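# Carry the tube rack through a self-closing door to a desk

## Task

Move the tube rack from the counter, through the door that swings shut by itself, onto the desk. It must stand upright with each tube seated all the way down in a hole, and the door must be closed at the end. The task fails if the rack or any tube touches the floor, or if a robot falls over or is left leaning. Either robot or both may be used. At the end, release the rack and move the robots away from it.

## Robot and tools

Robots: r1 and r2 are identical Hello Robot Stretch 4 units. Each has an omni-wheel base, a lift that rides up a mast, an arm that telescopes straight out forward, a wrist with yaw, pitch and roll joints, and a two-finger gripper. Each carries four cameras: rN_head_camera, rN_head_left_camera, rN_head_right_camera (fisheye) and rN_wrist_camera. A robot stands about 1.6 m tall, and its base edge lies no more than 0.23 m from its base origin. Something may occasionally nudge loose objects.

Frames: every robot reports in its own base frame, with the origin on the floor below the base centre, x ahead, y to the left and z up. hand_pose is a point between the open fingertips, given in that frame; with all wrist joints at 0 its axes line up with the base axes. The printed value may be somewhat wrong. base_odometry is measured from where that base stood at scene start, counts wheel rotation only (slip looks like travel), and its heading runs -3.142 to 3.142, left positive. Because the robots share no frame, only images, lidar_m and wrist_depth_mm show where one robot is relative to the other.

execute_actions: "actions" is a list holding one action or none; an empty list just returns state and pictures. The action is an object keyed "r1" and/or "r2", one entry per robot. Each entry may contain:
- "base": exactly one relative move, measured from where that base last reported itself. {"translate_m": d} drives straight, forward positive, -2 to 2 m. {"strafe_m": d} slides sideways, left positive, -2 to 2 m. {"rotate_rad": d} spins in place, counter-clockwise seen from above positive, -3.2 to 3.2 rad.
- "joints": absolute targets by name, any subset: lift_m 0 to 1.2; arm_m 0 to 0.55 (extension); wrist_yaw_rad -1.134 to 4.276 (0 ahead, positive left, 3.14 tucked back, above 3.4 the arm may block it); wrist_pitch_rad -1.117 to 4.259 (0 level, 1.57 pointing down); wrist_roll_rad -1.117 to 4.259 (0 keeps the fingers level, positive turns clockwise seen from behind); gripper_m -0.038 to 0.141 (fingertip gap in metres; negative means the tips squeeze each other). Tolerances: 0.004 for lift, arm and gripper, 0.02 for yaw and roll, 0.05 for pitch. Joint targets out of range are clipped and reported; any other bad value or unknown key rejects the whole call and nothing moves.
- "pace": "slow", "default", "fast" or "max" (base 0.1/0.3/0.4/0.6 m/s, turning 1/2/3/4 rad/s; with the lift above 0.2 these are reduced, down to 0.3 m/s and 1 rad/s at lift 1.2).
- "contact_limits": {"arm_m": value from 0 (gentlest) to 0.75 (firmest)}, default 0.5, controlling how hard the arm may push before it halts.
- "end_of_arm": "enable_torque", sent by itself, to revive wrist or gripper motors that shut off; they then hold in place.
All motions in an action start together and finish independently; none runs past 15 s. A joint or robot you omit may still be driving toward its earlier target. "cameras" selects images by name; omitted, null or ["all"] gives all, [] gives none. If a result reports a stop, later motion calls in the same reply are skipped.

wait: {"seconds": 0 to 10}; commands nothing and returns state and pictures. zoom_image: {"camera": name, "region": [x0, y0, x1, y1]} in pixels of that camera's latest full picture, top-left origin, at most 504 by 504. finished_scene: {"scene": current scene number}; irreversible, so the goal must already hold and stay held.

Result lines: base_status and joint_status give how each commanded motion ended: "done", "off_target" (stopped short and possibly still pushing), "contact_stop_at_<key>" (blocked; that part goes slack, so a lift may sag under load and wheels may coast), "limit_stop_at_<name>", "time_out", "torque_fault" (wrist or gripper motor went limp; send enable_torque). "limit_stop_at_tilt" means over 6 degrees of lean: lift, arm and wheels go slack until the lean drops. "limit_stop_at_own_body" blocks self-collision, likely with the gripper pitched up below -0.2 and roll below -0.4 or above 4; move back away from the body. on_its_own lists what you did not command; "held at" there is the target, not the position. joint_positions are readings; turned_by_wheels versus turned_by_imu differing by over about 0.1 rad suggests a bump or slip. base_tilt is in degrees (forward and right positive), biased up to 1.5. motor_effort is percent of maximum with the peak in brackets, noisy and slightly biased; for wheel_0 to wheel_2 positive turns the base right. lidar_m gives 12 distances in metres in 30-degree sectors, first straight ahead, going counter-clockwise (4th left, 7th behind, 10th right); "-" means nothing seen or closer than 0.25 m; it sees the other robot and table tops but may miss glass and thin legs. wrist_depth_mm is a 7x7 grid of depths, 100 to 2000 mm, from the top left. Camera calibration lines give K, distortion and T_world_to_cam from the carrying robot's base frame.

Gripping: command a gap smaller than the object; squeezing harder pulls it toward the wrist. Neither the reading nor "done" proves a grasp; look for a gripper effort change. Fingertips pressed onto a surface can stick; raise the lift. To unfold at the start, send lift_m 0.4 with wrist_yaw_rad 0.

Avoid: robots pressing or colliding with each other (bases in contact push hard after millimetres); carrying over 1 kg with arm_m above 0.2 while driving or turning, especially at fast paces; strong pushes with a high gripper; more than about 2 kg in a level gripper. Two robots sharing a load can drift apart by up to 3 cm per metre, straining the grip and tipping a robot. Never let the rack or tubes drop to the floor, avoid slams, and keep robots upright.

Each tool is called as name(argument=value, ...), one argument or row to a line, values as JSON.

## Session

execute_actions(
  actions=[],
)

Scene clock: 0.00 s.
r1.base_odometry: x=+0.000 y=+0.000 heading=+0.000 (m, m, rad; r1's odometry frame)
r1.turned_by_wheels: +0.000 (rad since the last result)
r1.turned_by_imu: +0.000 (rad since the last result)
r1.base_tilt: forward=-0.6 right=-0.6 (deg)
r1.lidar_m: 0.72 0.76 1.12 1.81 1.94 2.44 1.16 1.02 0.73 0.67 0.72 0.82
r1.base_status: not commanded
r1.joint_positions: lift_m=+0.230 arm_m=+0.001 wrist_yaw_rad=+3.122 wrist_pitch_rad=+0.015 wrist_roll_rad=+0.010 gripper_m=+0.057
r1.joint_status: not commanded
r1.motor_effort: lift_m=+18 arm_m=+0 wrist_yaw_rad=-1 wrist_pitch_rad=-5 wrist_roll_rad=+1 gripper_m=-3 wheel_0=+0 wheel_1=+0 wheel_2=+0 (%)
r1.hand_pose: x=-0.1149 y=+0.0930 z=+0.4041 quat_wxyz=(+0.010, -0.007, +0.005, +1.000) (m; r1's base frame)
r1.wrist_depth_mm: - 137 - - - - - / - 118 163 - - - - / - 121 164 - - - - / 138 138 298 1537 - - - / 1098 1708 - 1397 - - - / 1138 1397 191 1336 193 1366 1430 / 866 904 960 107 960 917 960
r2.base_odometry: x=+0.000 y=+0.000 heading=+0.000 (m, m, rad; r2's odometry frame)
r2.turned_by_wheels: +0.000 (rad since the last result)
r2.turned_by_imu: +0.000 (rad since the last result)
r2.base_tilt: forward=-0.5 right=+0.2 (deg)
r2.lidar_m: 0.86 0.82 0.85 1.18 1.18 2.23 1.85 1.78 1.37 0.98 0.94 1.00
r2.base_status: not commanded
r2.joint_positions: lift_m=+0.251 arm_m=+0.002 wrist_yaw_rad=+3.131 wrist_pitch_rad=+0.014 wrist_roll_rad=-0.018 gripper_m=+0.057
r2.joint_status: not commanded
r2.motor_effort: lift_m=+19 arm_m=-1 wrist_yaw_rad=+0 wrist_pitch_rad=-6 wrist_roll_rad=-2 gripper_m=-2 wheel_0=+0 wheel_1=+0 wheel_2=+0 (%)
r2.hand_pose: x=-0.1144 y=+0.0905 z=+0.4254 quat_wxyz=(+0.005, -0.007, -0.009, +1.000) (m; r2's base frame)
r2.wrist_depth_mm: - 140 1921 - - - 1921 / - 115 151 - - - 1983 / - 122 163 - - - 1921 / 143 142 1863 - - - 1983 / 231 1708 1921 - - - 1921 / 228 1464 202 1430 216 1308 1281 / 229 960 1060 - 1008 904 946
pictures: r1_head_camera, r1_head_left_camera, r1_head_right_camera, r1_wrist_camera, r2_head_camera, r2_head_left_camera, r2_head_right_camera, r2_wrist_camera
Images, in order (width x height): r1_head_camera 420x560, r1_head_left_camera 420x672, r1_head_right_camera 420x672, r1_wrist_camera 616x392, r2_head_camera 420x560, r2_head_left_camera 420x672, r2_head_right_camera 420x672, r2_wrist_camera 616x392.

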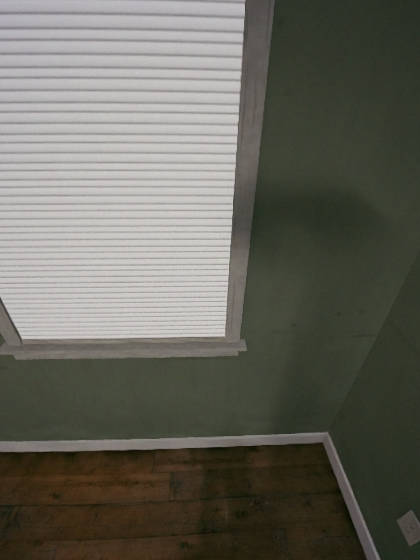

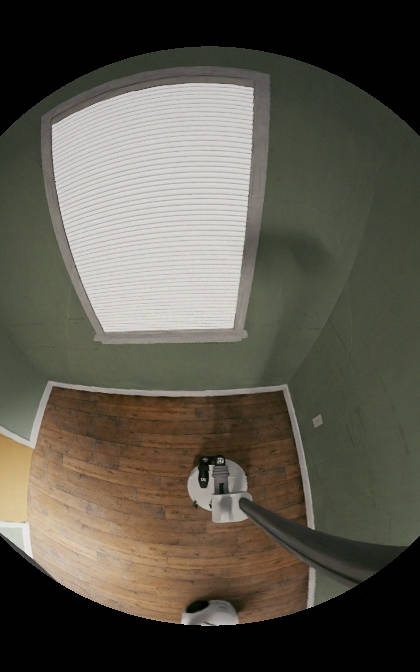

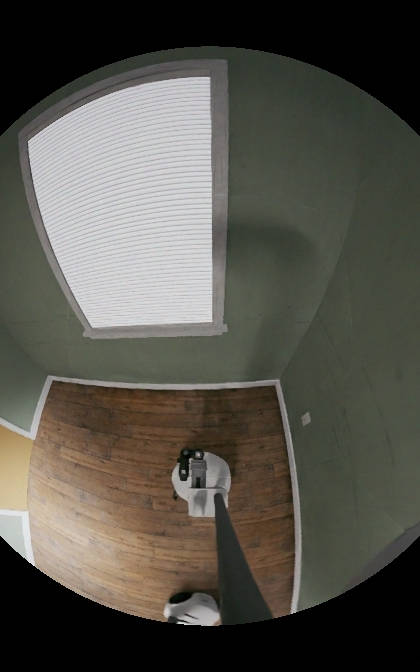

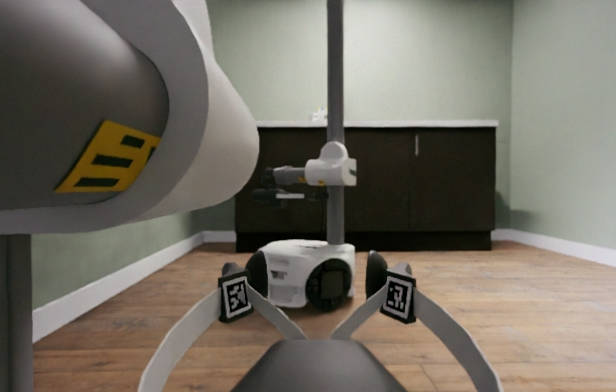

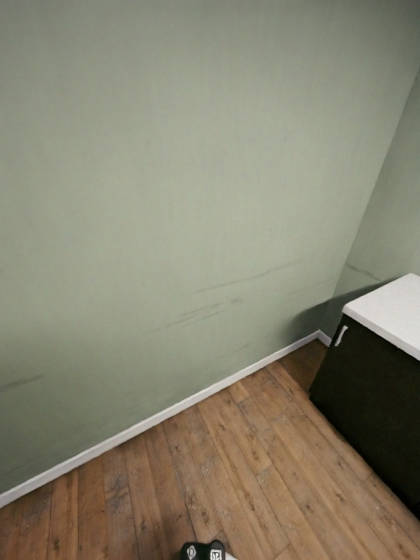

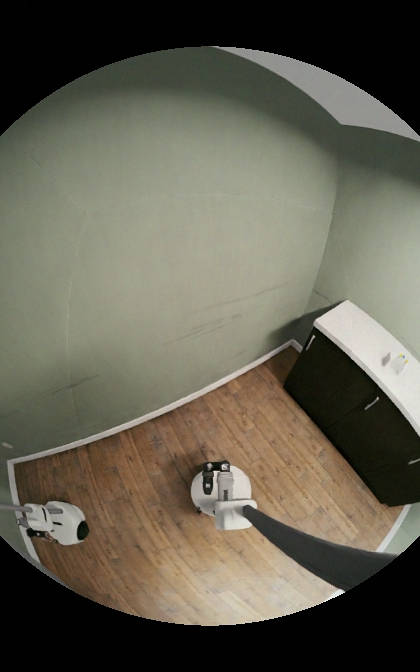

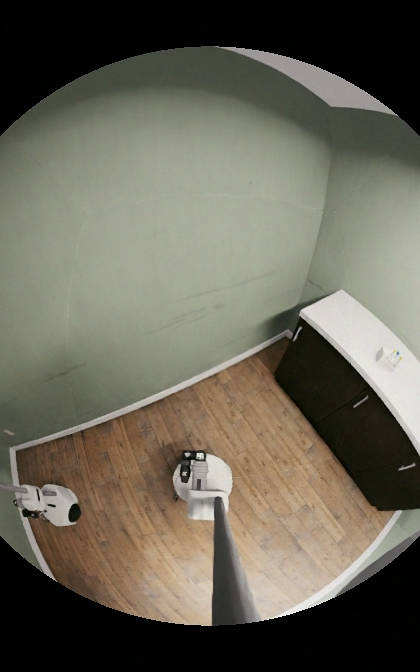

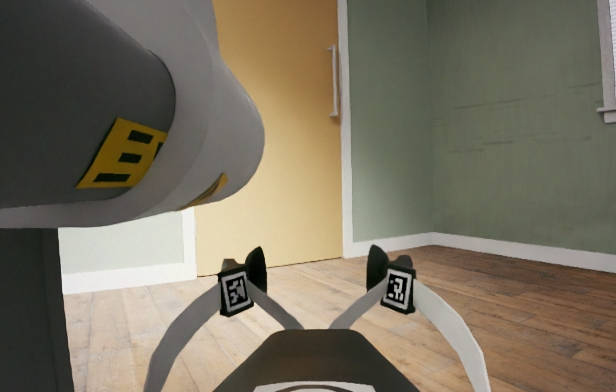

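execute_actions(
  actions=[
    {"r1":{"base":{"rotate_rad":1.6}},"r2":{"base":{"rotate_rad":-1.15},"joints":{"lift_m":0.85,"wrist_yaw_rad":0,"gripper_m":0.14}}},
  ],
  cameras=["r1_head_camera","r2_head_camera","r2_wrist_camera"],
)

execute_actions(
  actions=[
    {"r1":{"base":{"translate_m":1.0}},"r2":{"base":{"translate_m":0.3}}},
  ],
  cameras=["r1_head_camera","r1_head_left_camera","r2_head_camera","r2_wrist_camera"],
)

Scene clock: 12.13 s.
r1.base_odometry: x=+0.000 y=+0.000 heading=+1.600 (m, m, rad; r1's odometry frame)
r1.turned_by_wheels: +1.600 (rad since the last result)
r1.turned_by_imu: +1.633 (rad since the last result)
r1.base_tilt: forward=-0.6 right=-0.5 (deg)
r1.lidar_m: 1.83 1.95 2.39 1.17 0.97 0.72 0.68 0.72 0.81 0.74 0.78 1.16
r1.base_status: done
r1.joint_positions: lift_m=+0.230 arm_m=+0.001 wrist_yaw_rad=+3.122 wrist_pitch_rad=+0.015 wrist_roll_rad=+0.010 gripper_m=+0.057
r1.joint_status: not commanded
r1.motor_effort: lift_m=+18(18) arm_m=-1(0) wrist_yaw_rad=+2(1) wrist_pitch_rad=-5(5) wrist_roll_rad=+1(1) gripper_m=-3(6) wheel_0=-1(6) wheel_1=-1(8) wheel_2=-1(8) (%)
r1.hand_pose: x=-0.1149 y=+0.0930 z=+0.4041 quat_wxyz=(+0.010, -0.007, +0.005, +1.000) (m; r1's base frame)
r1.wrist_depth_mm: - 137 820 809 809 820 831 / - 118 163 831 831 809 820 / - 121 164 831 820 831 820 / 139 139 298 820 831 831 831 / 842 842 842 842 831 831 831 / 854 842 191 854 193 831 842 / 831 842 842 106 831 831 820
r2.base_odometry: x=+0.000 y=+0.000 heading=-1.149 (m, m, rad; r2's odometry frame)
r2.turned_by_wheels: -1.149 (rad since the last result)
r2.turned_by_imu: -1.163 (rad since the last result)
r2.base_tilt: forward=-0.5 right=+0.2 (deg)
r2.lidar_m: 0.93 0.96 0.90 0.82 0.85 1.08 1.19 2.20 1.91 1.78 1.51 1.01
r2.base_status: done
r2.joint_positions: lift_m=+0.850 arm_m=+0.002 wrist_yaw_rad=+0.000 wrist_pitch_rad=+0.014 wrist_roll_rad=-0.018 gripper_m=+0.140
r2.joint_status: all done
r2.motor_effort: lift_m=+22(21) arm_m=-2(1) wrist_yaw_rad=-2(6) wrist_pitch_rad=-8(8) wrist_roll_rad=-2(2) gripper_m=-2(3) wheel_0=+5(7) wheel_1=+3(8) wheel_2=+4(8) (%)
r2.hand_pose: x=+0.4616 y=-0.0874 z=+1.0239 quat_wxyz=(+1.000, -0.009, +0.007, +0.000) (m; r2's base frame)
r2.wrist_depth_mm: 1281 1281 1308 1336 1366 1397 1397 / 1281 1308 1308 1336 1336 1397 1430 / 1281 1308 1336 1308 1397 1366 1430 / 1281 1308 1366 1366 1366 1397 1464 / 1308 917 904 891 866 820 798 / 723 741 750 741 778 798 820 / 723 732 750 - 788 798 809
pictures: r1_head_camera, r2_head_camera, r2_wrist_camera
camera_calibration (this result's frames):
r2_wrist_camera: T_world_to_cam=[[0.0438307, -0.999028, -0.00469488, -0.0923256], [-0.0575127, 0.00216839, -0.998342, 1.09652], [0.997382, 0.044028, -0.0573618, -0.171728], [0, 0, 0, 1]] pos_world=[0.238389, -0.0870527, 1.08442]
Images, in order (width x height): r1_head_camera 420x560, r2_head_camera 420x560, r2_wrist_camera 616x392.

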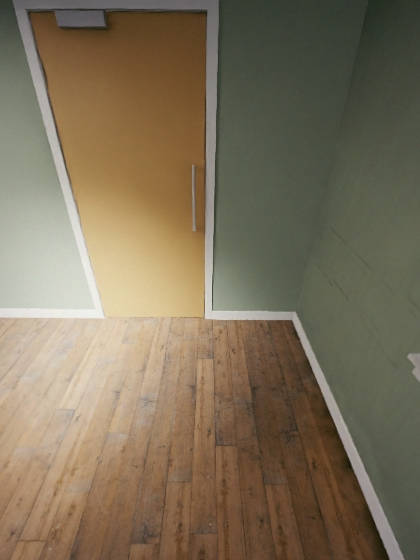

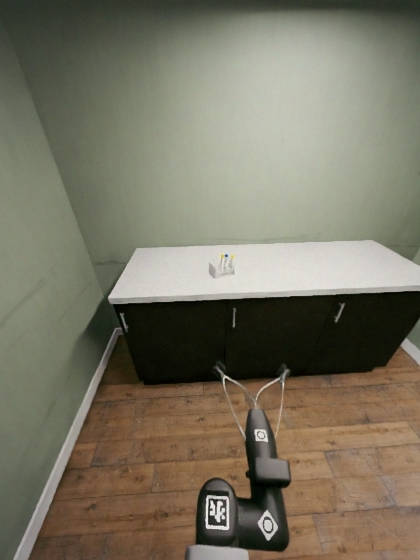

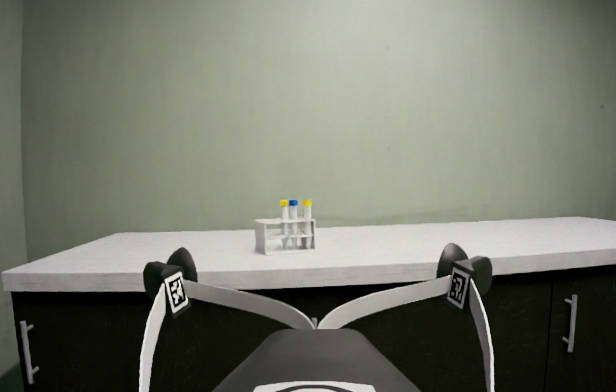

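Scene clock: 16.97 s.
r1.base_odometry: x=-0.029 y=+1.000 heading=+1.600 (m, m, rad; r1's odometry frame)
r1.turned_by_wheels: +0.000 (rad since the last result)
r1.turned_by_imu: -0.001 (rad since the last result)
r1.base_tilt: forward=-0.6 right=-0.6 (deg)
r1.lidar_m: 0.81 0.91 1.27 2.30 1.62 1.75 1.69 1.10 0.83 0.81 0.84 0.89
r1.base_status: done
r1.joint_positions: lift_m=+0.230 arm_m=+0.001 wrist_yaw_rad=+3.122 wrist_pitch_rad=+0.015 wrist_roll_rad=+0.010 gripper_m=+0.057
r1.joint_status: not commanded
r1.motor_effort: lift_m=+18(19) arm_m=+0(0) wrist_yaw_rad=+1(1) wrist_pitch_rad=-6(6) wrist_roll_rad=+1(1) gripper_m=-2(0) wheel_0=+0(5) wheel_1=+0(6) wheel_2=+0(10) (%)
r1.hand_pose: x=-0.1149 y=+0.0930 z=+0.4041 quat_wxyz=(+0.010, -0.007, +0.005, +1.000) (m; r1's base frame)
r1.wrist_depth_mm: - 137 1756 1808 1921 1863 1808 / - 118 163 1863 1863 1808 1808 / - 121 164 1808 1808 1921 1863 / 138 138 298 1863 1808 1808 1808 / 1229 1808 1863 1863 1863 1808 1808 / 1205 1430 191 1397 193 1430 1397 / 854 904 960 107 960 904 991
r2.base_odometry: x=+0.123 y=-0.274 heading=-1.149 (m, m, rad; r2's odometry frame)
r2.turned_by_wheels: +0.000 (rad since the last result)
r2.turned_by_imu: -0.001 (rad since the last result)
r2.base_tilt: forward=-0.6 right=+0.3 (deg)
r2.lidar_m: 0.64 0.67 0.93 0.85 0.88 1.10 2.42 1.66 1.87 1.75 1.03 0.71
r2.base_status: done
r2.joint_positions: lift_m=+0.850 arm_m=+0.002 wrist_yaw_rad=+0.000 wrist_pitch_rad=+0.014 wrist_roll_rad=-0.018 gripper_m=+0.140
r2.joint_status: not commanded
r2.motor_effort: lift_m=+22(22) arm_m=-2(2) wrist_yaw_rad=-3(1) wrist_pitch_rad=-7(8) wrist_roll_rad=-2(3) gripper_m=+1(1) wheel_0=+3(8) wheel_1=+1(7) wheel_2=+0(12) (%)
r2.hand_pose: x=+0.4616 y=-0.0874 z=+1.0239 quat_wxyz=(+1.000, -0.009, +0.007, +0.000) (m; r2's base frame)
r2.wrist_depth_mm: 991 991 1025 1042 1042 1078 1098 / 1008 991 991 1025 1078 1078 1078 / 991 991 1025 1042 1060 1098 1098 / 991 1025 1025 1060 1060 1118 1098 / 931 931 798 668 866 809 788 / 492 459 436 500 452 459 469 / 424 430 433 - 477 484 496
pictures: r1_head_camera, r1_head_left_camera, r2_head_camera, r2_wrist_camera
camera_calibration (this result's frames):
r2_wrist_camera: T_world_to_cam=[[0.0436406, -0.999036, -0.00469481, -0.0922927], [-0.0575122, 0.00217926, -0.998342, 1.09653], [0.997391, 0.0438382, -0.0573617, -0.171729], [0, 0, 0, 1]] pos_world=[0.238373, -0.0870651, 1.08443]
Images, in order (width x height): r1_head_camera 420x560, r1_head_left_camera 420x672, r2_head_camera 420x560, r2_wrist_camera 616x392.

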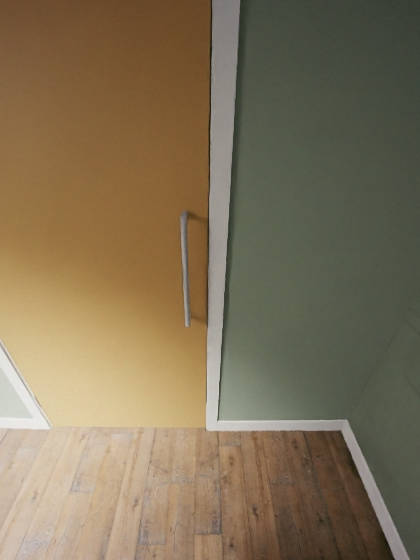

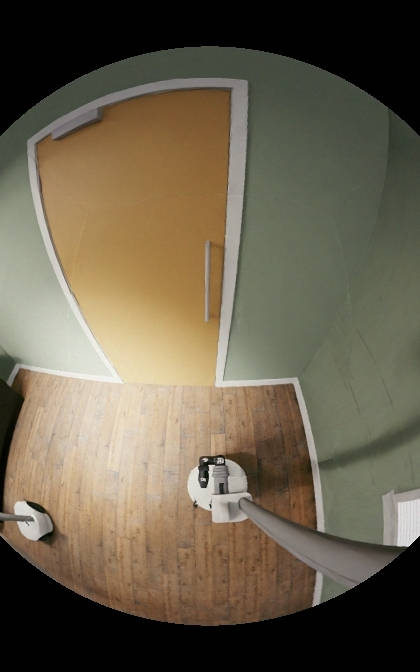

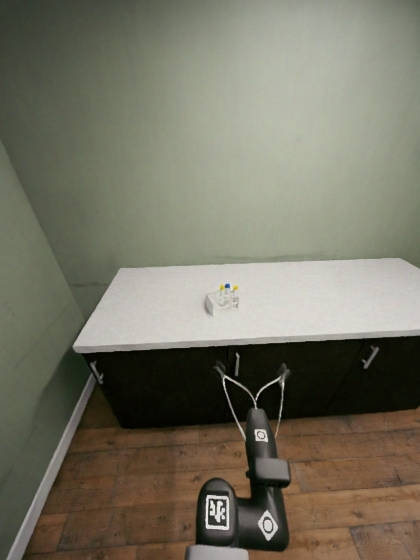

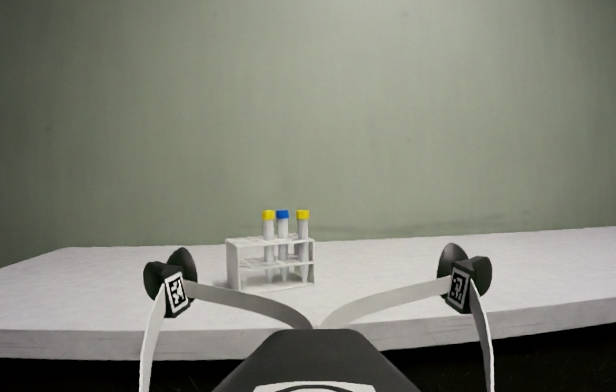

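execute_actions(
  actions=[
    {"r1":{"base":{"strafe_m":0.13},"joints":{"lift_m":0.87,"wrist_yaw_rad":0,"gripper_m":0.09,"arm_m":0.15}},"r2":{"base":{"strafe_m":0.3},"joints":{"arm_m":0.3,"wrist_yaw_rad":-0.5}}},
  ],
  cameras=["r1_head_camera","r1_wrist_camera","r2_head_camera","r2_wrist_camera"],
)

zoom_image(
  camera="r2_head_camera",
  region=[200,250,360,370],
)

Scene clock: 48.40 s.
r1.base_odometry: x=-0.159 y=+0.996 heading=+1.600 (m, m, rad; r1's odometry frame)
r1.turned_by_wheels: +0.000 (rad since the last result)
r1.turned_by_imu: +0.002 (rad since the last result)
r1.base_tilt: forward=-0.6 right=-0.6 (deg)
r1.lidar_m: 0.82 0.92 1.30 2.16 1.69 1.73 1.69 1.30 0.97 0.93 0.98 0.92
r1.base_status: done
r1.joint_positions: lift_m=+0.870 arm_m=+0.149 wrist_yaw_rad=+0.000 wrist_pitch_rad=+0.015 wrist_roll_rad=+0.010 gripper_m=+0.090
r1.joint_status: all done
r1.motor_effort: lift_m=+21(25) arm_m=+6(7) wrist_yaw_rad=+1(7) wrist_pitch_rad=-6(6) wrist_roll_rad=+0(1) gripper_m=+1(3) wheel_0=+1(4) wheel_1=-2(8) wheel_2=+0(4) (%)
r1.hand_pose: x=+0.6083 y=-0.0873 z=+1.0437 quat_wxyz=(+1.000, +0.005, +0.008, +0.000) (m; r1's base frame)
r1.wrist_depth_mm: 530 525 525 517 512 508 508 / 530 525 521 517 517 512 517 / 535 525 530 521 512 512 512 / 535 539 525 530 517 517 517 / 535 539 535 525 512 525 521 / 544 539 198 535 213 517 517 / 549 530 535 106 530 525 517
r2.base_odometry: x=+0.397 y=-0.151 heading=-1.149 (m, m, rad; r2's odometry frame)
r2.turned_by_wheels: +0.000 (rad since the last result)
r2.turned_by_imu: +0.000 (rad since the last result)
r2.base_tilt: forward=-0.7 right=+0.3 (deg)
r2.lidar_m: 0.60 0.62 0.61 0.55 0.56 0.75 1.65 1.74 1.78 2.05 0.99 0.66
r2.base_status: done
r2.joint_positions: lift_m=+0.850 arm_m=+0.299 wrist_yaw_rad=-0.500 wrist_pitch_rad=+0.014 wrist_roll_rad=-0.018 gripper_m=+0.140
r2.joint_status: all done
r2.motor_effort: lift_m=+22(22) arm_m=+5(8) wrist_yaw_rad=-2(5) wrist_pitch_rad=-8(7) wrist_roll_rad=-2(3) gripper_m=+1(1) wheel_0=-3(10) wheel_1=+0(10) wheel_2=-1(0) (%)
r2.hand_pose: x=+0.6813 y=-0.2150 z=+1.0239 quat_wxyz=(+0.969, -0.007, +0.009, -0.247) (m; r2's base frame)
r2.wrist_depth_mm: 627 691 798 931 1098 1366 1618 / 627 707 809 931 1078 1366 1618 / 627 707 798 931 1118 1336 1576 / 634 707 820 946 1098 1366 1618 / 634 691 788 676 842 820 798 / 492 455 421 355 418 421 459 / 353 338 366 - 353 327 359
pictures: r1_head_camera, r1_wrist_camera, r2_head_camera, r2_wrist_camera
camera_calibration (this result's frames):
r1_wrist_camera: T_world_to_cam=[[0.0214643, -0.999672, 0.0140035, -0.111379], [-0.0317236, -0.0146807, -0.999389, 1.10989], [0.999266, 0.021007, -0.0320283, -0.348789], [0, 0, 0, 1]] pos_world=[0.386133, -0.0877212, 1.0996]
r2_wrist_camera: T_world_to_cam=[[-0.440522, -0.89773, -0.00469056, 0.122311], [-0.0493426, 0.029429, -0.998348, 1.10977], [0.896385, -0.439563, -0.0572605, -0.420444], [0, 0, 0, 1]] pos_world=[0.485519, -0.107669, 1.08443]
Images, in order (width x height): r1_head_camera 420x560, r1_wrist_camera 616x392, r2_head_camera 420x560, r2_wrist_camera 616x392.

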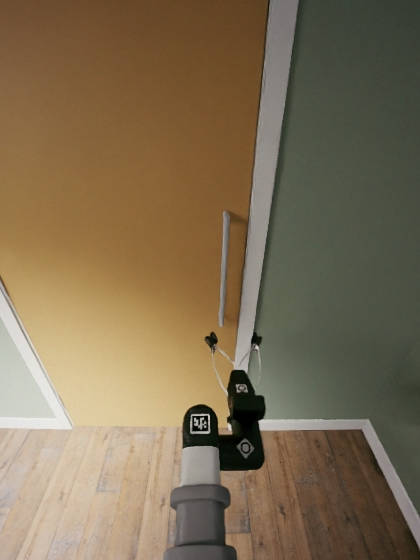

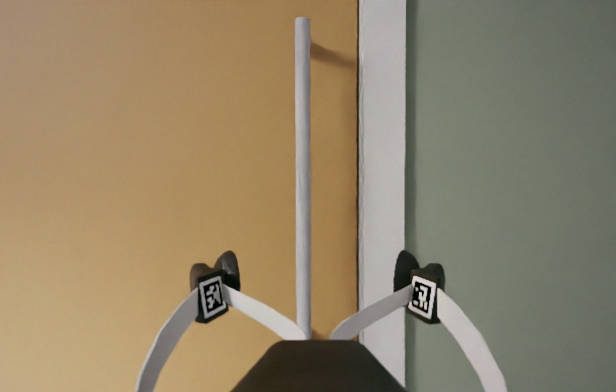

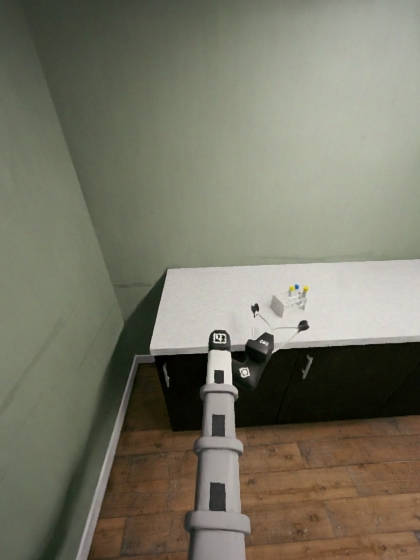

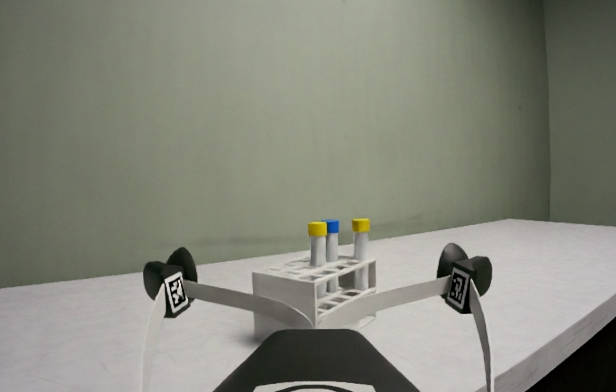

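Region (200, 250, 360, 370) of r2_head_camera's 420x560 image, scaled by 3.150, with more detail than that image has; it fills the top 378 rows of this view, and the rest is white.

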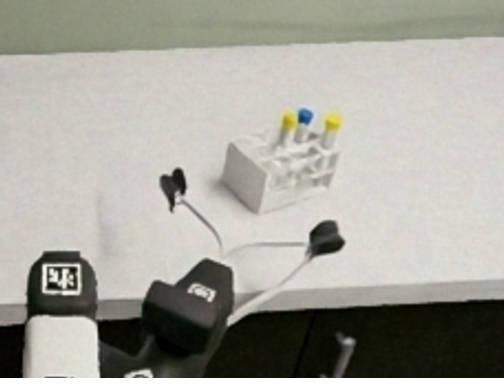

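execute_actions(
  actions=[
    {"r1":{"base":{"strafe_m":0.015},"joints":{"arm_m":0.3,"lift_m":0.82}},"r2":{"joints":{"lift_m":0.93,"wrist_yaw_rad":-1.08}}},
  ],
  cameras=[],
)

execute_actions(
  actions=[
    {"r1":{"base":{"translate_m":0.1}},"r2":{"base":{"translate_m":0.17},"joints":{"arm_m":0.45}}},
  ],
  cameras=["r1_head_camera","r1_wrist_camera","r2_head_camera","r2_wrist_camera"],
)

Scene clock: 58.87 s.
r1.base_odometry: x=-0.174 y=+0.995 heading=+1.600 (m, m, rad; r1's odometry frame)
r1.turned_by_wheels: +0.000 (rad since the last result)
r1.turned_by_imu: +0.001 (rad since the last result)
r1.base_tilt: forward=-0.6 right=-0.6 (deg)
r1.lidar_m: 0.81 0.91 1.33 2.15 1.70 1.74 1.68 1.31 0.97 0.94 1.00 0.89
r1.base_status: done
r1.joint_positions: lift_m=+0.820 arm_m=+0.299 wrist_yaw_rad=+0.000 wrist_pitch_rad=+0.015 wrist_roll_rad=+0.010 gripper_m=+0.090
r1.joint_status: all done
r1.motor_effort: lift_m=+16(20) arm_m=+6(4) wrist_yaw_rad=+2(1) wrist_pitch_rad=-5(6) wrist_roll_rad=+1(0) gripper_m=+0(2) wheel_0=+1(2) wheel_1=-2(5) wheel_2=+0(4) (%)
r1.hand_pose: x=+0.7582 y=-0.0874 z=+0.9941 quat_wxyz=(+1.000, +0.005, +0.007, +0.000) (m; r1's base frame)
r1.wrist_depth_mm: 377 373 375 368 368 364 359 / 379 377 373 370 368 364 364 / 382 379 373 373 373 366 366 / 382 379 379 375 375 370 366 / 382 384 379 375 373 373 368 / 387 382 197 377 213 373 373 / 384 387 382 106 366 364 373
r2.base_odometry: x=+0.397 y=-0.151 heading=-1.149 (m, m, rad; r2's odometry frame)
r2.turned_by_wheels: +0.000 (rad since the last result)
r2.turned_by_imu: +0.000 (rad since the last result)
r2.base_tilt: forward=-0.6 right=+0.2 (deg)
r2.lidar_m: 0.61 0.63 0.62 0.55 0.58 0.73 1.65 1.72 1.76 2.04 1.01 0.68
r2.base_status: not commanded
r2.joint_positions: lift_m=+0.930 arm_m=+0.299 wrist_yaw_rad=-1.080 wrist_pitch_rad=+0.014 wrist_roll_rad=-0.018 gripper_m=+0.140
r2.joint_status: all done
r2.motor_effort: lift_m=+22(22) arm_m=+5(5) wrist_yaw_rad=-1(9) wrist_pitch_rad=-7(7) wrist_roll_rad=-2(2) gripper_m=+2(2) wheel_0=-3(3) wheel_1=+0(0) wheel_2=+0(0) (%)
r2.hand_pose: x=+0.5290 y=-0.2956 z=+1.1039 quat_wxyz=(+0.858, -0.004, +0.011, -0.514) (m; r2's base frame)
r2.wrist_depth_mm: 778 976 1366 1983 1921 1708 1537 / 798 991 1336 1983 1863 1661 1576 / 798 991 1397 1983 1921 1708 1576 / 788 976 1366 - 1921 1756 1618 / 778 946 1255 1308 1863 1708 1661 / 676 445 627 723 976 1756 1661 / 359 445 535 - 1921 1708 1618
pictures: none
No camera images: the call's "cameras" was empty. Leave "cameras" out to get every camera's image.

Scene clock: 60.80 s.
r1.base_odometry: x=-0.177 y=+1.095 heading=+1.600 (m, m, rad; r1's odometry frame)
r1.turned_by_wheels: +0.000 (rad since the last result)
r1.turned_by_imu: +0.001 (rad since the last result)
r1.base_tilt: forward=-0.6 right=-0.6 (deg)
r1.lidar_m: 0.73 0.83 1.13 2.13 1.89 1.84 1.78 1.31 0.98 0.95 1.01 0.80
r1.base_status: done
r1.joint_positions: lift_m=+0.820 arm_m=+0.299 wrist_yaw_rad=+0.000 wrist_pitch_rad=+0.015 wrist_roll_rad=+0.010 gripper_m=+0.090
r1.joint_status: not commanded
r1.motor_effort: lift_m=+17(17) arm_m=+6(6) wrist_yaw_rad=+1(1) wrist_pitch_rad=-6(6) wrist_roll_rad=+0(0) gripper_m=-8(0) wheel_0=+1(5) wheel_1=+0(4) wheel_2=+2(8) (%)
r1.hand_pose: x=+0.7582 y=-0.0874 z=+0.9941 quat_wxyz=(+1.000, +0.005, +0.007, +0.000) (m; r1's base frame)
r1.wrist_depth_mm: 276 274 273 268 270 253 264 / 277 274 274 271 270 254 265 / 278 278 276 272 272 256 267 / 278 279 276 273 272 256 267 / 279 278 277 274 274 257 271 / 282 281 198 211 213 259 271 / 285 283 281 106 277 262 273
r2.base_odometry: x=+0.466 y=-0.306 heading=-1.148 (m, m, rad; r2's odometry frame)
r2.turned_by_wheels: +0.001 (rad since the last result)
r2.turned_by_imu: +0.000 (rad since the last result)
r2.base_tilt: forward=-0.5 right=+0.2 (deg)
r2.lidar_m: 0.45 0.45 0.62 0.57 0.59 0.76 1.71 1.90 1.97 2.03 0.72 0.49
r2.base_status: done
r2.joint_positions: lift_m=+0.930 arm_m=+0.449 wrist_yaw_rad=-1.080 wrist_pitch_rad=+0.014 wrist_roll_rad=-0.018 gripper_m=+0.140
r2.joint_status: all done
r2.motor_effort: lift_m=+22(22) arm_m=+5(8) wrist_yaw_rad=-1(3) wrist_pitch_rad=-7(7) wrist_roll_rad=-2(2) gripper_m=+2(0) wheel_0=+5(8) wheel_1=+3(4) wheel_2=+0(8) (%)
r2.hand_pose: x=+0.6790 y=-0.2956 z=+1.1039 quat_wxyz=(+0.858, -0.004, +0.011, -0.514) (m; r2's base frame)
r2.wrist_depth_mm: 492 609 831 1281 1808 1618 1537 / 488 609 854 1308 1863 1708 1618 / 496 615 854 1308 1863 1708 1618 / 496 615 854 1336 1863 1708 1576 / 488 591 854 1138 1281 1661 1576 / 492 569 621 732 621 627 1618 / 484 496 535 - 521 484 1576
pictures: r1_head_camera, r1_wrist_camera, r2_head_camera, r2_wrist_camera
camera_calibration (this result's frames):
r1_wrist_camera: T_world_to_cam=[[0.0213169, -0.999675, 0.0140065, -0.113836], [-0.0315834, -0.014676, -0.999393, 1.06498], [0.999274, 0.0208616, -0.031886, -0.500379], [0, 0, 0, 1]] pos_world=[0.536078, -0.0877308, 1.04998]
r2_wrist_camera: T_world_to_cam=[[-0.860435, -0.509539, -0.00468957, 0.449126], [-0.0251761, 0.0517021, -0.998345, 1.18205], [0.508938, -0.858893, -0.0573145, -0.310045], [0, 0, 0, 1]] pos_world=[0.573997, -0.0985626, 1.16443]
Images, in order (width x height): r1_head_camera 420x560, r1_wrist_camera 616x392, r2_head_camera 420x560, r2_wrist_camera 616x392.

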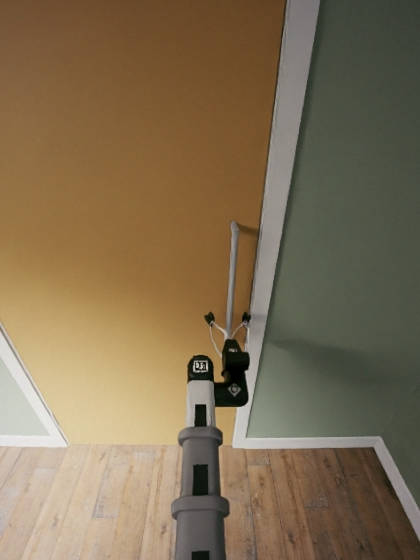

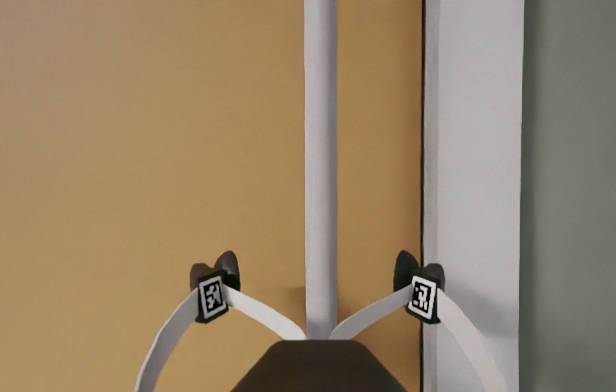

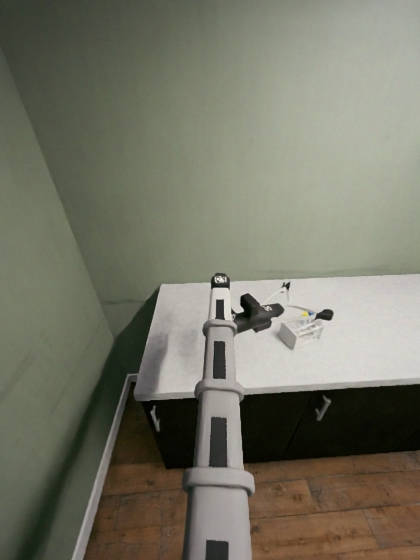

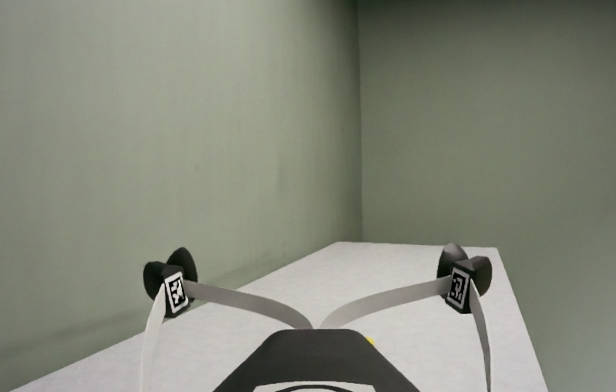

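execute_actions(
  actions=[
    {"r1":{"joints":{"gripper_m":-0.03}},"r2":{"base":{"strafe_m":0.09},"joints":{"arm_m":0.40}}},
  ],
  cameras=["r1_wrist_camera"],
)

execute_actions(
  actions=[
    {"r1":{"base":{"translate_m":-0.12},"pace":"slow"},"r2":{"joints":{"lift_m":0.80}}},
  ],
  cameras=["r1_head_camera","r1_wrist_camera","r2_head_camera","r2_wrist_camera"],
)

Scene clock: 67.10 s.
r1.base_odometry: x=-0.177 y=+1.096 heading=+1.600 (m, m, rad; r1's odometry frame)
r1.turned_by_wheels: +0.000 (rad since the last result)
r1.turned_by_imu: +0.001 (rad since the last result)
r1.base_tilt: forward=-0.5 right=-0.6 (deg)
r1.lidar_m: 0.72 0.81 1.15 2.13 1.94 1.87 1.79 1.34 0.99 0.95 1.01 0.80
r1.base_status: not commanded
r1.joint_positions: lift_m=+0.820 arm_m=+0.300 wrist_yaw_rad=+0.004 wrist_pitch_rad=+0.015 wrist_roll_rad=+0.010 gripper_m=-0.029
r1.joint_status: all done
r1.motor_effort: lift_m=+16(17) arm_m=+0(6) wrist_yaw_rad=-12(12) wrist_pitch_rad=-6(6) wrist_roll_rad=+0(0) gripper_m=-29(29) wheel_0=-4(4) wheel_1=-2(2) wheel_2=+5(4) (%)
r1.hand_pose: x=+0.7597 y=-0.0863 z=+0.9940 quat_wxyz=(+1.000, +0.005, +0.008, +0.002) (m; r1's base frame)
r1.wrist_depth_mm: 271 270 267 266 265 250 262 / 274 272 270 267 266 251 262 / 276 274 270 268 266 253 265 / 277 274 274 268 268 256 266 / 279 276 274 205 270 258 266 / 278 278 180 206 179 256 266 / 283 277 279 106 271 257 270
r2.base_odometry: x=+0.548 y=-0.269 heading=-1.149 (m, m, rad; r2's odometry frame)
r2.turned_by_wheels: +0.000 (rad since the last result)
r2.turned_by_imu: +0.000 (rad since the last result)
r2.base_tilt: forward=-0.6 right=+0.2 (deg)
r2.lidar_m: 0.43 0.44 0.53 0.47 0.49 0.63 1.41 1.98 2.00 2.12 0.68 0.49
r2.base_status: done
r2.joint_positions: lift_m=+0.930 arm_m=+0.401 wrist_yaw_rad=-1.080 wrist_pitch_rad=+0.014 wrist_roll_rad=-0.018 gripper_m=+0.140
r2.joint_status: all done
r2.motor_effort: lift_m=+22(22) arm_m=-5(8) wrist_yaw_rad=-2(2) wrist_pitch_rad=-8(7) wrist_roll_rad=-2(2) gripper_m=+0(1) wheel_0=-3(13) wheel_1=+2(9) wheel_2=-1(0) (%)
r2.hand_pose: x=+0.6306 y=-0.2956 z=+1.1039 quat_wxyz=(+0.858, -0.004, +0.011, -0.514) (m; r2's base frame)
r2.wrist_depth_mm: 530 654 891 1366 1863 1756 1618 / 525 654 891 1397 1863 1756 1618 / 525 668 904 1397 1983 1863 1708 / 530 668 904 1397 1983 1808 1708 / 530 640 917 1205 1281 1756 1708 / 521 609 621 676 621 640 1708 / 508 500 539 - 525 508 1708
pictures: r1_wrist_camera
camera_calibration (this result's frames):
r1_wrist_camera: T_world_to_cam=[[0.025003, -0.999589, 0.0139999, -0.11559], [-0.0318224, -0.014793, -0.999384, 1.06512], [0.999181, 0.0245421, -0.0321792, -0.501187], [0, 0, 0, 1]] pos_world=[0.537561, -0.0874859, 1.04996]
Images, in order (width x height): r1_wrist_camera 616x392.

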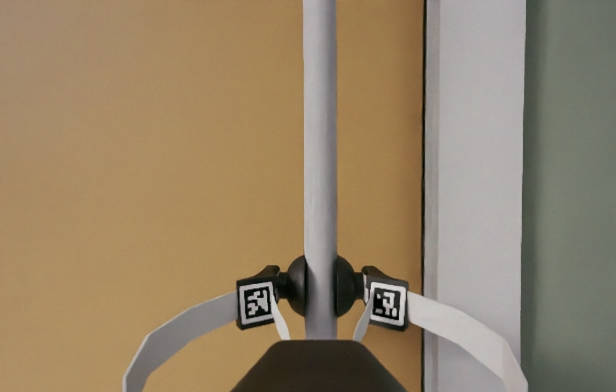

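Scene clock: 69.57 s.
r1.base_odometry: x=-0.174 y=+0.976 heading=+1.601 (m, m, rad; r1's odometry frame)
r1.turned_by_wheels: +0.002 (rad since the last result)
r1.turned_by_imu: +0.003 (rad since the last result)
r1.base_tilt: forward=-0.6 right=-0.6 (deg)
r1.lidar_m: 0.73 0.88 1.32 2.14 1.85 1.74 1.66 1.32 0.96 0.94 1.01 0.92
r1.base_status: done
r1.joint_positions: lift_m=+0.820 arm_m=+0.300 wrist_yaw_rad=+0.017 wrist_pitch_rad=+0.015 wrist_roll_rad=+0.010 gripper_m=-0.029
r1.joint_status: not commanded
r1.on_its_own: wrist_yaw_rad is at rest, and its effort (-50) is outside its rest range (-13 to +13)
r1.motor_effort: lift_m=+16(17) arm_m=-1(1) wrist_yaw_rad=-50(48) wrist_pitch_rad=-7(7) wrist_roll_rad=+0(0) gripper_m=-30(30) wheel_0=+4(8) wheel_1=+0(5) wheel_2=+16(17) (%)
r1.hand_pose: x=+0.7610 y=-0.0824 z=+0.9939 quat_wxyz=(+1.000, +0.005, +0.008, +0.009) (m; r1's base frame)
r1.wrist_depth_mm: 314 297 281 265 258 373 370 / 315 298 285 266 258 375 373 / 317 300 286 268 262 375 373 / 320 304 289 268 264 375 375 / 322 303 289 210 264 379 377 / 325 306 180 207 181 384 377 / 325 304 294 106 265 373 382
r2.base_odometry: x=+0.548 y=-0.269 heading=-1.149 (m, m, rad; r2's odometry frame)
r2.turned_by_wheels: +0.000 (rad since the last result)
r2.turned_by_imu: +0.000 (rad since the last result)
r2.base_tilt: forward=-0.7 right=+0.2 (deg)
r2.lidar_m: 0.44 0.45 0.54 0.49 0.49 0.63 1.40 1.91 1.99 2.13 0.71 0.47
r2.base_status: not commanded
r2.joint_positions: lift_m=+0.800 arm_m=+0.401 wrist_yaw_rad=-1.080 wrist_pitch_rad=+0.014 wrist_roll_rad=-0.018 gripper_m=+0.140
r2.joint_status: all done
r2.motor_effort: lift_m=+15(20) arm_m=-5(5) wrist_yaw_rad=-1(1) wrist_pitch_rad=-8(8) wrist_roll_rad=-2(2) gripper_m=+1(0) wheel_0=-3(3) wheel_1=+2(2) wheel_2=+0(1) (%)
r2.hand_pose: x=+0.6306 y=-0.2956 z=+0.9745 quat_wxyz=(+0.858, -0.004, +0.011, -0.514) (m; r2's base frame)
r2.wrist_depth_mm: 530 654 904 1430 1921 1808 1661 / 530 654 904 1430 1921 1756 1661 / 525 661 904 1397 1921 1756 1618 / 525 661 917 1229 1983 1756 1661 / 512 615 647 282 539 699 1708 / 347 324 303 279 282 304 1661 / 252 242 262 - 254 235 960
pictures: r1_head_camera, r1_wrist_camera, r2_head_camera, r2_wrist_camera
camera_calibration (this result's frames):
r1_wrist_camera: T_world_to_cam=[[0.0386458, -0.999155, 0.0139955, -0.122017], [-0.0318768, -0.0152316, -0.999376, 1.06515], [0.998744, 0.0381756, -0.0324385, -0.500892], [0, 0, 0, 1]] pos_world=[0.538932, -0.086568, 1.04994]
r2_wrist_camera: T_world_to_cam=[[-0.860609, -0.509245, -0.00468966, 0.407121], [-0.0251585, 0.051711, -0.998345, 1.0516], [0.508645, -0.859067, -0.0573148, -0.29275], [0, 0, 0, 1]] pos_world=[0.525735, -0.0985469, 1.03499]
Images, in order (width x height): r1_head_camera 420x560, r1_wrist_camera 616x392, r2_head_camera 420x560, r2_wrist_camera 616x392.

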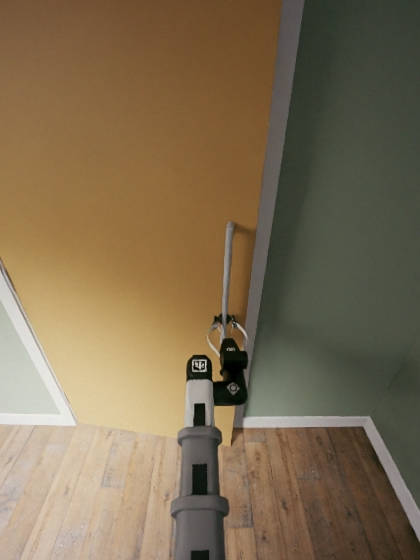

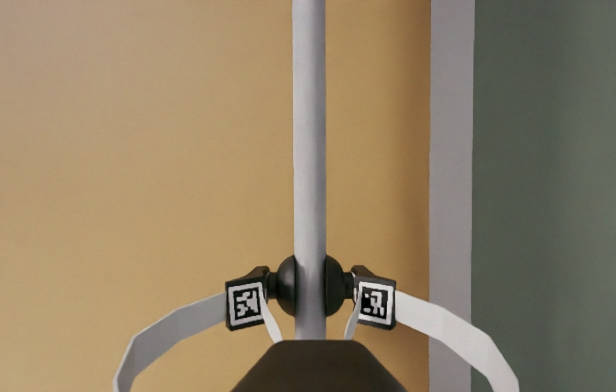

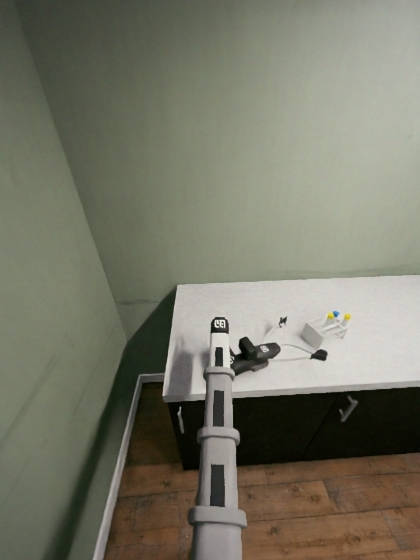

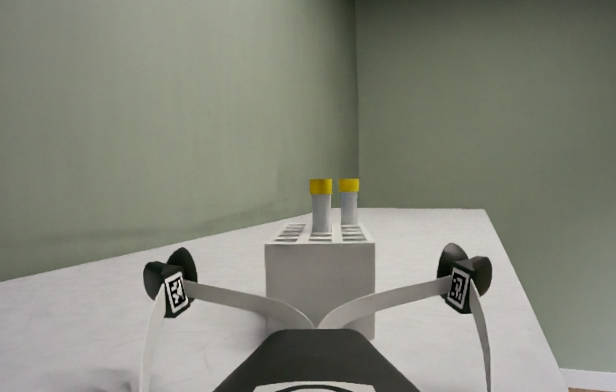

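execute_actions(
  actions=[
    {"r1":{"base":{"strafe_m":0.05},"joints":{"arm_m":0.23},"pace":"slow"},"r2":{"base":{"strafe_m":-0.1},"joints":{"lift_m":0.795,"arm_m":0.455},"pace":"slow"}},
  ],
  cameras=["r2_wrist_camera"],
)

execute_actions(
  actions=[
    {"r1":{"base":{"strafe_m":0.03},"joints":{"arm_m":0.16},"pace":"slow"},"r2":{"joints":{"gripper_m":0.03},"pace":"slow"}},
  ],
  cameras=["r1_head_camera","r2_head_camera","r2_wrist_camera"],
)

Scene clock: 86.83 s.
r1.base_odometry: x=-0.224 y=+0.975 heading=+1.601 (m, m, rad; r1's odometry frame)
r1.turned_by_wheels: +0.000 (rad since the last result)
r1.turned_by_imu: +0.001 (rad since the last result)
r1.base_tilt: forward=-0.6 right=-0.6 (deg)
r1.lidar_m: 0.81 0.90 1.32 2.08 1.78 1.73 1.67 1.38 1.01 1.00 1.05 0.90
r1.base_status: done
r1.joint_positions: lift_m=+0.820 arm_m=+0.231 wrist_yaw_rad=+0.000 wrist_pitch_rad=+0.015 wrist_roll_rad=+0.010 gripper_m=-0.029
r1.joint_status: all done
r1.motor_effort: lift_m=+17(17) arm_m=-7(18) wrist_yaw_rad=-1(49) wrist_pitch_rad=-5(7) wrist_roll_rad=+0(1) gripper_m=-18(28) wheel_0=+0(14) wheel_1=+2(3) wheel_2=+0(20) (%)
r1.hand_pose: x=+0.6905 y=-0.0875 z=+0.9941 quat_wxyz=(+1.000, +0.005, +0.007, +0.000) (m; r1's base frame)
r1.wrist_depth_mm: 436 430 421 415 402 445 442 / 442 433 427 415 407 449 445 / 442 436 424 418 404 455 449 / 449 436 430 418 413 452 452 / 449 439 430 418 410 455 455 / 449 445 181 206 181 462 459 / 455 445 436 107 418 449 455
r2.base_odometry: x=+0.457 y=-0.310 heading=-1.148 (m, m, rad; r2's odometry frame)
r2.turned_by_wheels: +0.000 (rad since the last result)
r2.turned_by_imu: +0.000 (rad since the last result)
r2.base_tilt: forward=-0.5 right=+0.2 (deg)
r2.lidar_m: 0.44 0.46 0.63 0.59 0.61 0.78 1.76 1.79 2.16 2.01 0.71 0.49
r2.base_status: done
r2.joint_positions: lift_m=+0.795 arm_m=+0.454 wrist_yaw_rad=-1.080 wrist_pitch_rad=+0.014 wrist_roll_rad=-0.018 gripper_m=+0.140
r2.joint_status: all done
r2.motor_effort: lift_m=+15(17) arm_m=+5(3) wrist_yaw_rad=+1(0) wrist_pitch_rad=-7(8) wrist_roll_rad=-2(2) gripper_m=+0(1) wheel_0=+6(6) wheel_1=-3(8) wheel_2=+0(0) (%)
r2.hand_pose: x=+0.6838 y=-0.2956 z=+0.9695 quat_wxyz=(+0.858, -0.004, +0.011, -0.514) (m; r2's base frame)
r2.wrist_depth_mm: 492 603 831 1281 1863 1661 1537 / 484 609 842 1308 1808 1661 1537 / 492 615 842 1308 1921 1661 1537 / 492 615 842 1060 1921 1708 1576 / 473 559 627 236 508 559 1576 / 334 309 200 181 185 289 314 / 241 233 235 - 215 224 -
pictures: r2_wrist_camera
camera_calibration (this result's frames):
r2_wrist_camera: T_world_to_cam=[[-0.860644, -0.509185, -0.00468968, 0.452901], [-0.0251548, 0.0517126, -0.998345, 1.04796], [0.508585, -0.859102, -0.0573146, -0.320057], [0, 0, 0, 1]] pos_world=[0.578924, -0.0985437, 1.03001]
Images, in order (width x height): r2_wrist_camera 616x392.

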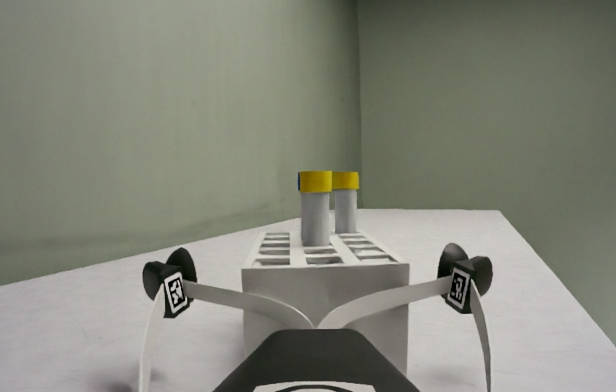

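Scene clock: 91.57 s.
r1.base_odometry: x=-0.253 y=+0.974 heading=+1.601 (m, m, rad; r1's odometry frame)
r1.turned_by_wheels: +0.000 (rad since the last result)
r1.turned_by_imu: +0.001 (rad since the last result)
r1.base_tilt: forward=-0.6 right=-0.6 (deg)
r1.lidar_m: 0.86 0.95 1.33 2.05 1.72 1.73 1.67 1.41 1.04 1.01 1.08 0.92
r1.base_status: done
r1.joint_positions: lift_m=+0.820 arm_m=+0.161 wrist_yaw_rad=+0.000 wrist_pitch_rad=+0.015 wrist_roll_rad=+0.010 gripper_m=-0.029
r1.joint_status: all done
r1.motor_effort: lift_m=+17(17) arm_m=-7(9) wrist_yaw_rad=+1(2) wrist_pitch_rad=-6(5) wrist_roll_rad=+1(1) gripper_m=-19(18) wheel_0=-1(5) wheel_1=+1(4) wheel_2=+0(1) (%)
r1.hand_pose: x=+0.6206 y=-0.0874 z=+0.9941 quat_wxyz=(+1.000, +0.005, +0.007, +0.000) (m; r1's base frame)
r1.wrist_depth_mm: 539 530 530 530 525 512 517 / 535 544 530 525 525 517 517 / 544 539 539 535 530 525 517 / 549 539 539 535 530 521 521 / 544 544 544 530 530 530 530 / 554 544 181 205 182 525 525 / 549 554 544 107 539 517 535
r2.base_odometry: x=+0.457 y=-0.310 heading=-1.148 (m, m, rad; r2's odometry frame)
r2.turned_by_wheels: +0.000 (rad since the last result)
r2.turned_by_imu: +0.000 (rad since the last result)
r2.base_tilt: forward=-0.6 right=+0.2 (deg)
r2.lidar_m: 0.43 0.45 0.64 0.59 0.57 0.78 1.74 1.77 1.86 2.02 0.71 0.48
r2.base_status: not commanded
r2.joint_positions: lift_m=+0.795 arm_m=+0.454 wrist_yaw_rad=-1.080 wrist_pitch_rad=+0.014 wrist_roll_rad=-0.018 gripper_m=+0.030
r2.joint_status: all done
r2.motor_effort: lift_m=+15(15) arm_m=+5(5) wrist_yaw_rad=-1(2) wrist_pitch_rad=-7(9) wrist_roll_rad=-1(3) gripper_m=-21(20) wheel_0=+6(6) wheel_1=-3(3) wheel_2=+0(0) (%)
r2.hand_pose: x=+0.6838 y=-0.2956 z=+0.9695 quat_wxyz=(+0.858, -0.004, +0.011, -0.514) (m; r2's base frame)
r2.wrist_depth_mm: 488 603 831 1281 1808 1661 1537 / 484 609 842 1281 1863 1708 1576 / 488 621 831 1308 1863 1708 1537 / 488 609 842 1042 1808 1661 1576 / 473 564 621 205 252 574 1576 / 334 336 182 181 180 281 314 / 240 232 235 - 215 226 -
pictures: r1_head_camera, r2_head_camera, r2_wrist_camera
camera_calibration (this result's frames):
r2_wrist_camera: T_world_to_cam=[[-0.860622, -0.509222, -0.00468449, 0.452882], [-0.0251053, 0.0516139, -0.998352, 1.04794], [0.508625, -0.859086, -0.0572042, -0.320189], [0, 0, 0, 1]] pos_world=[0.578926, -0.0985402, 1.03001]
Images, in order (width x height): r1_head_camera 420x560, r2_head_camera 420x560, r2_wrist_camera 616x392.

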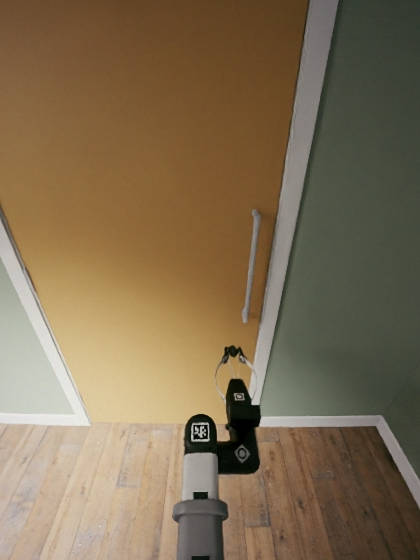

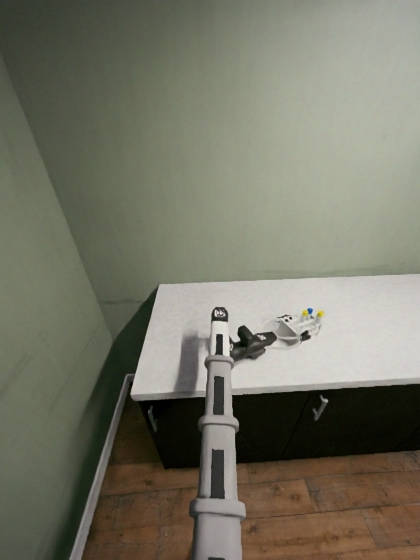

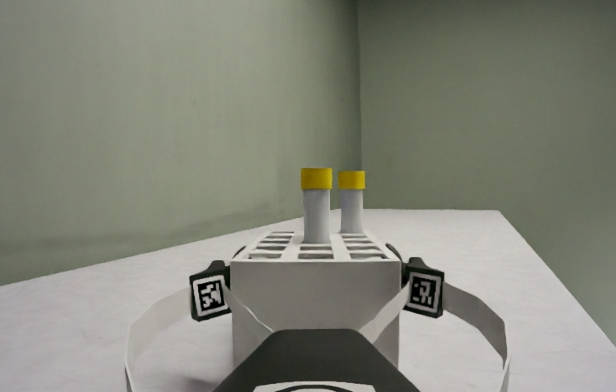

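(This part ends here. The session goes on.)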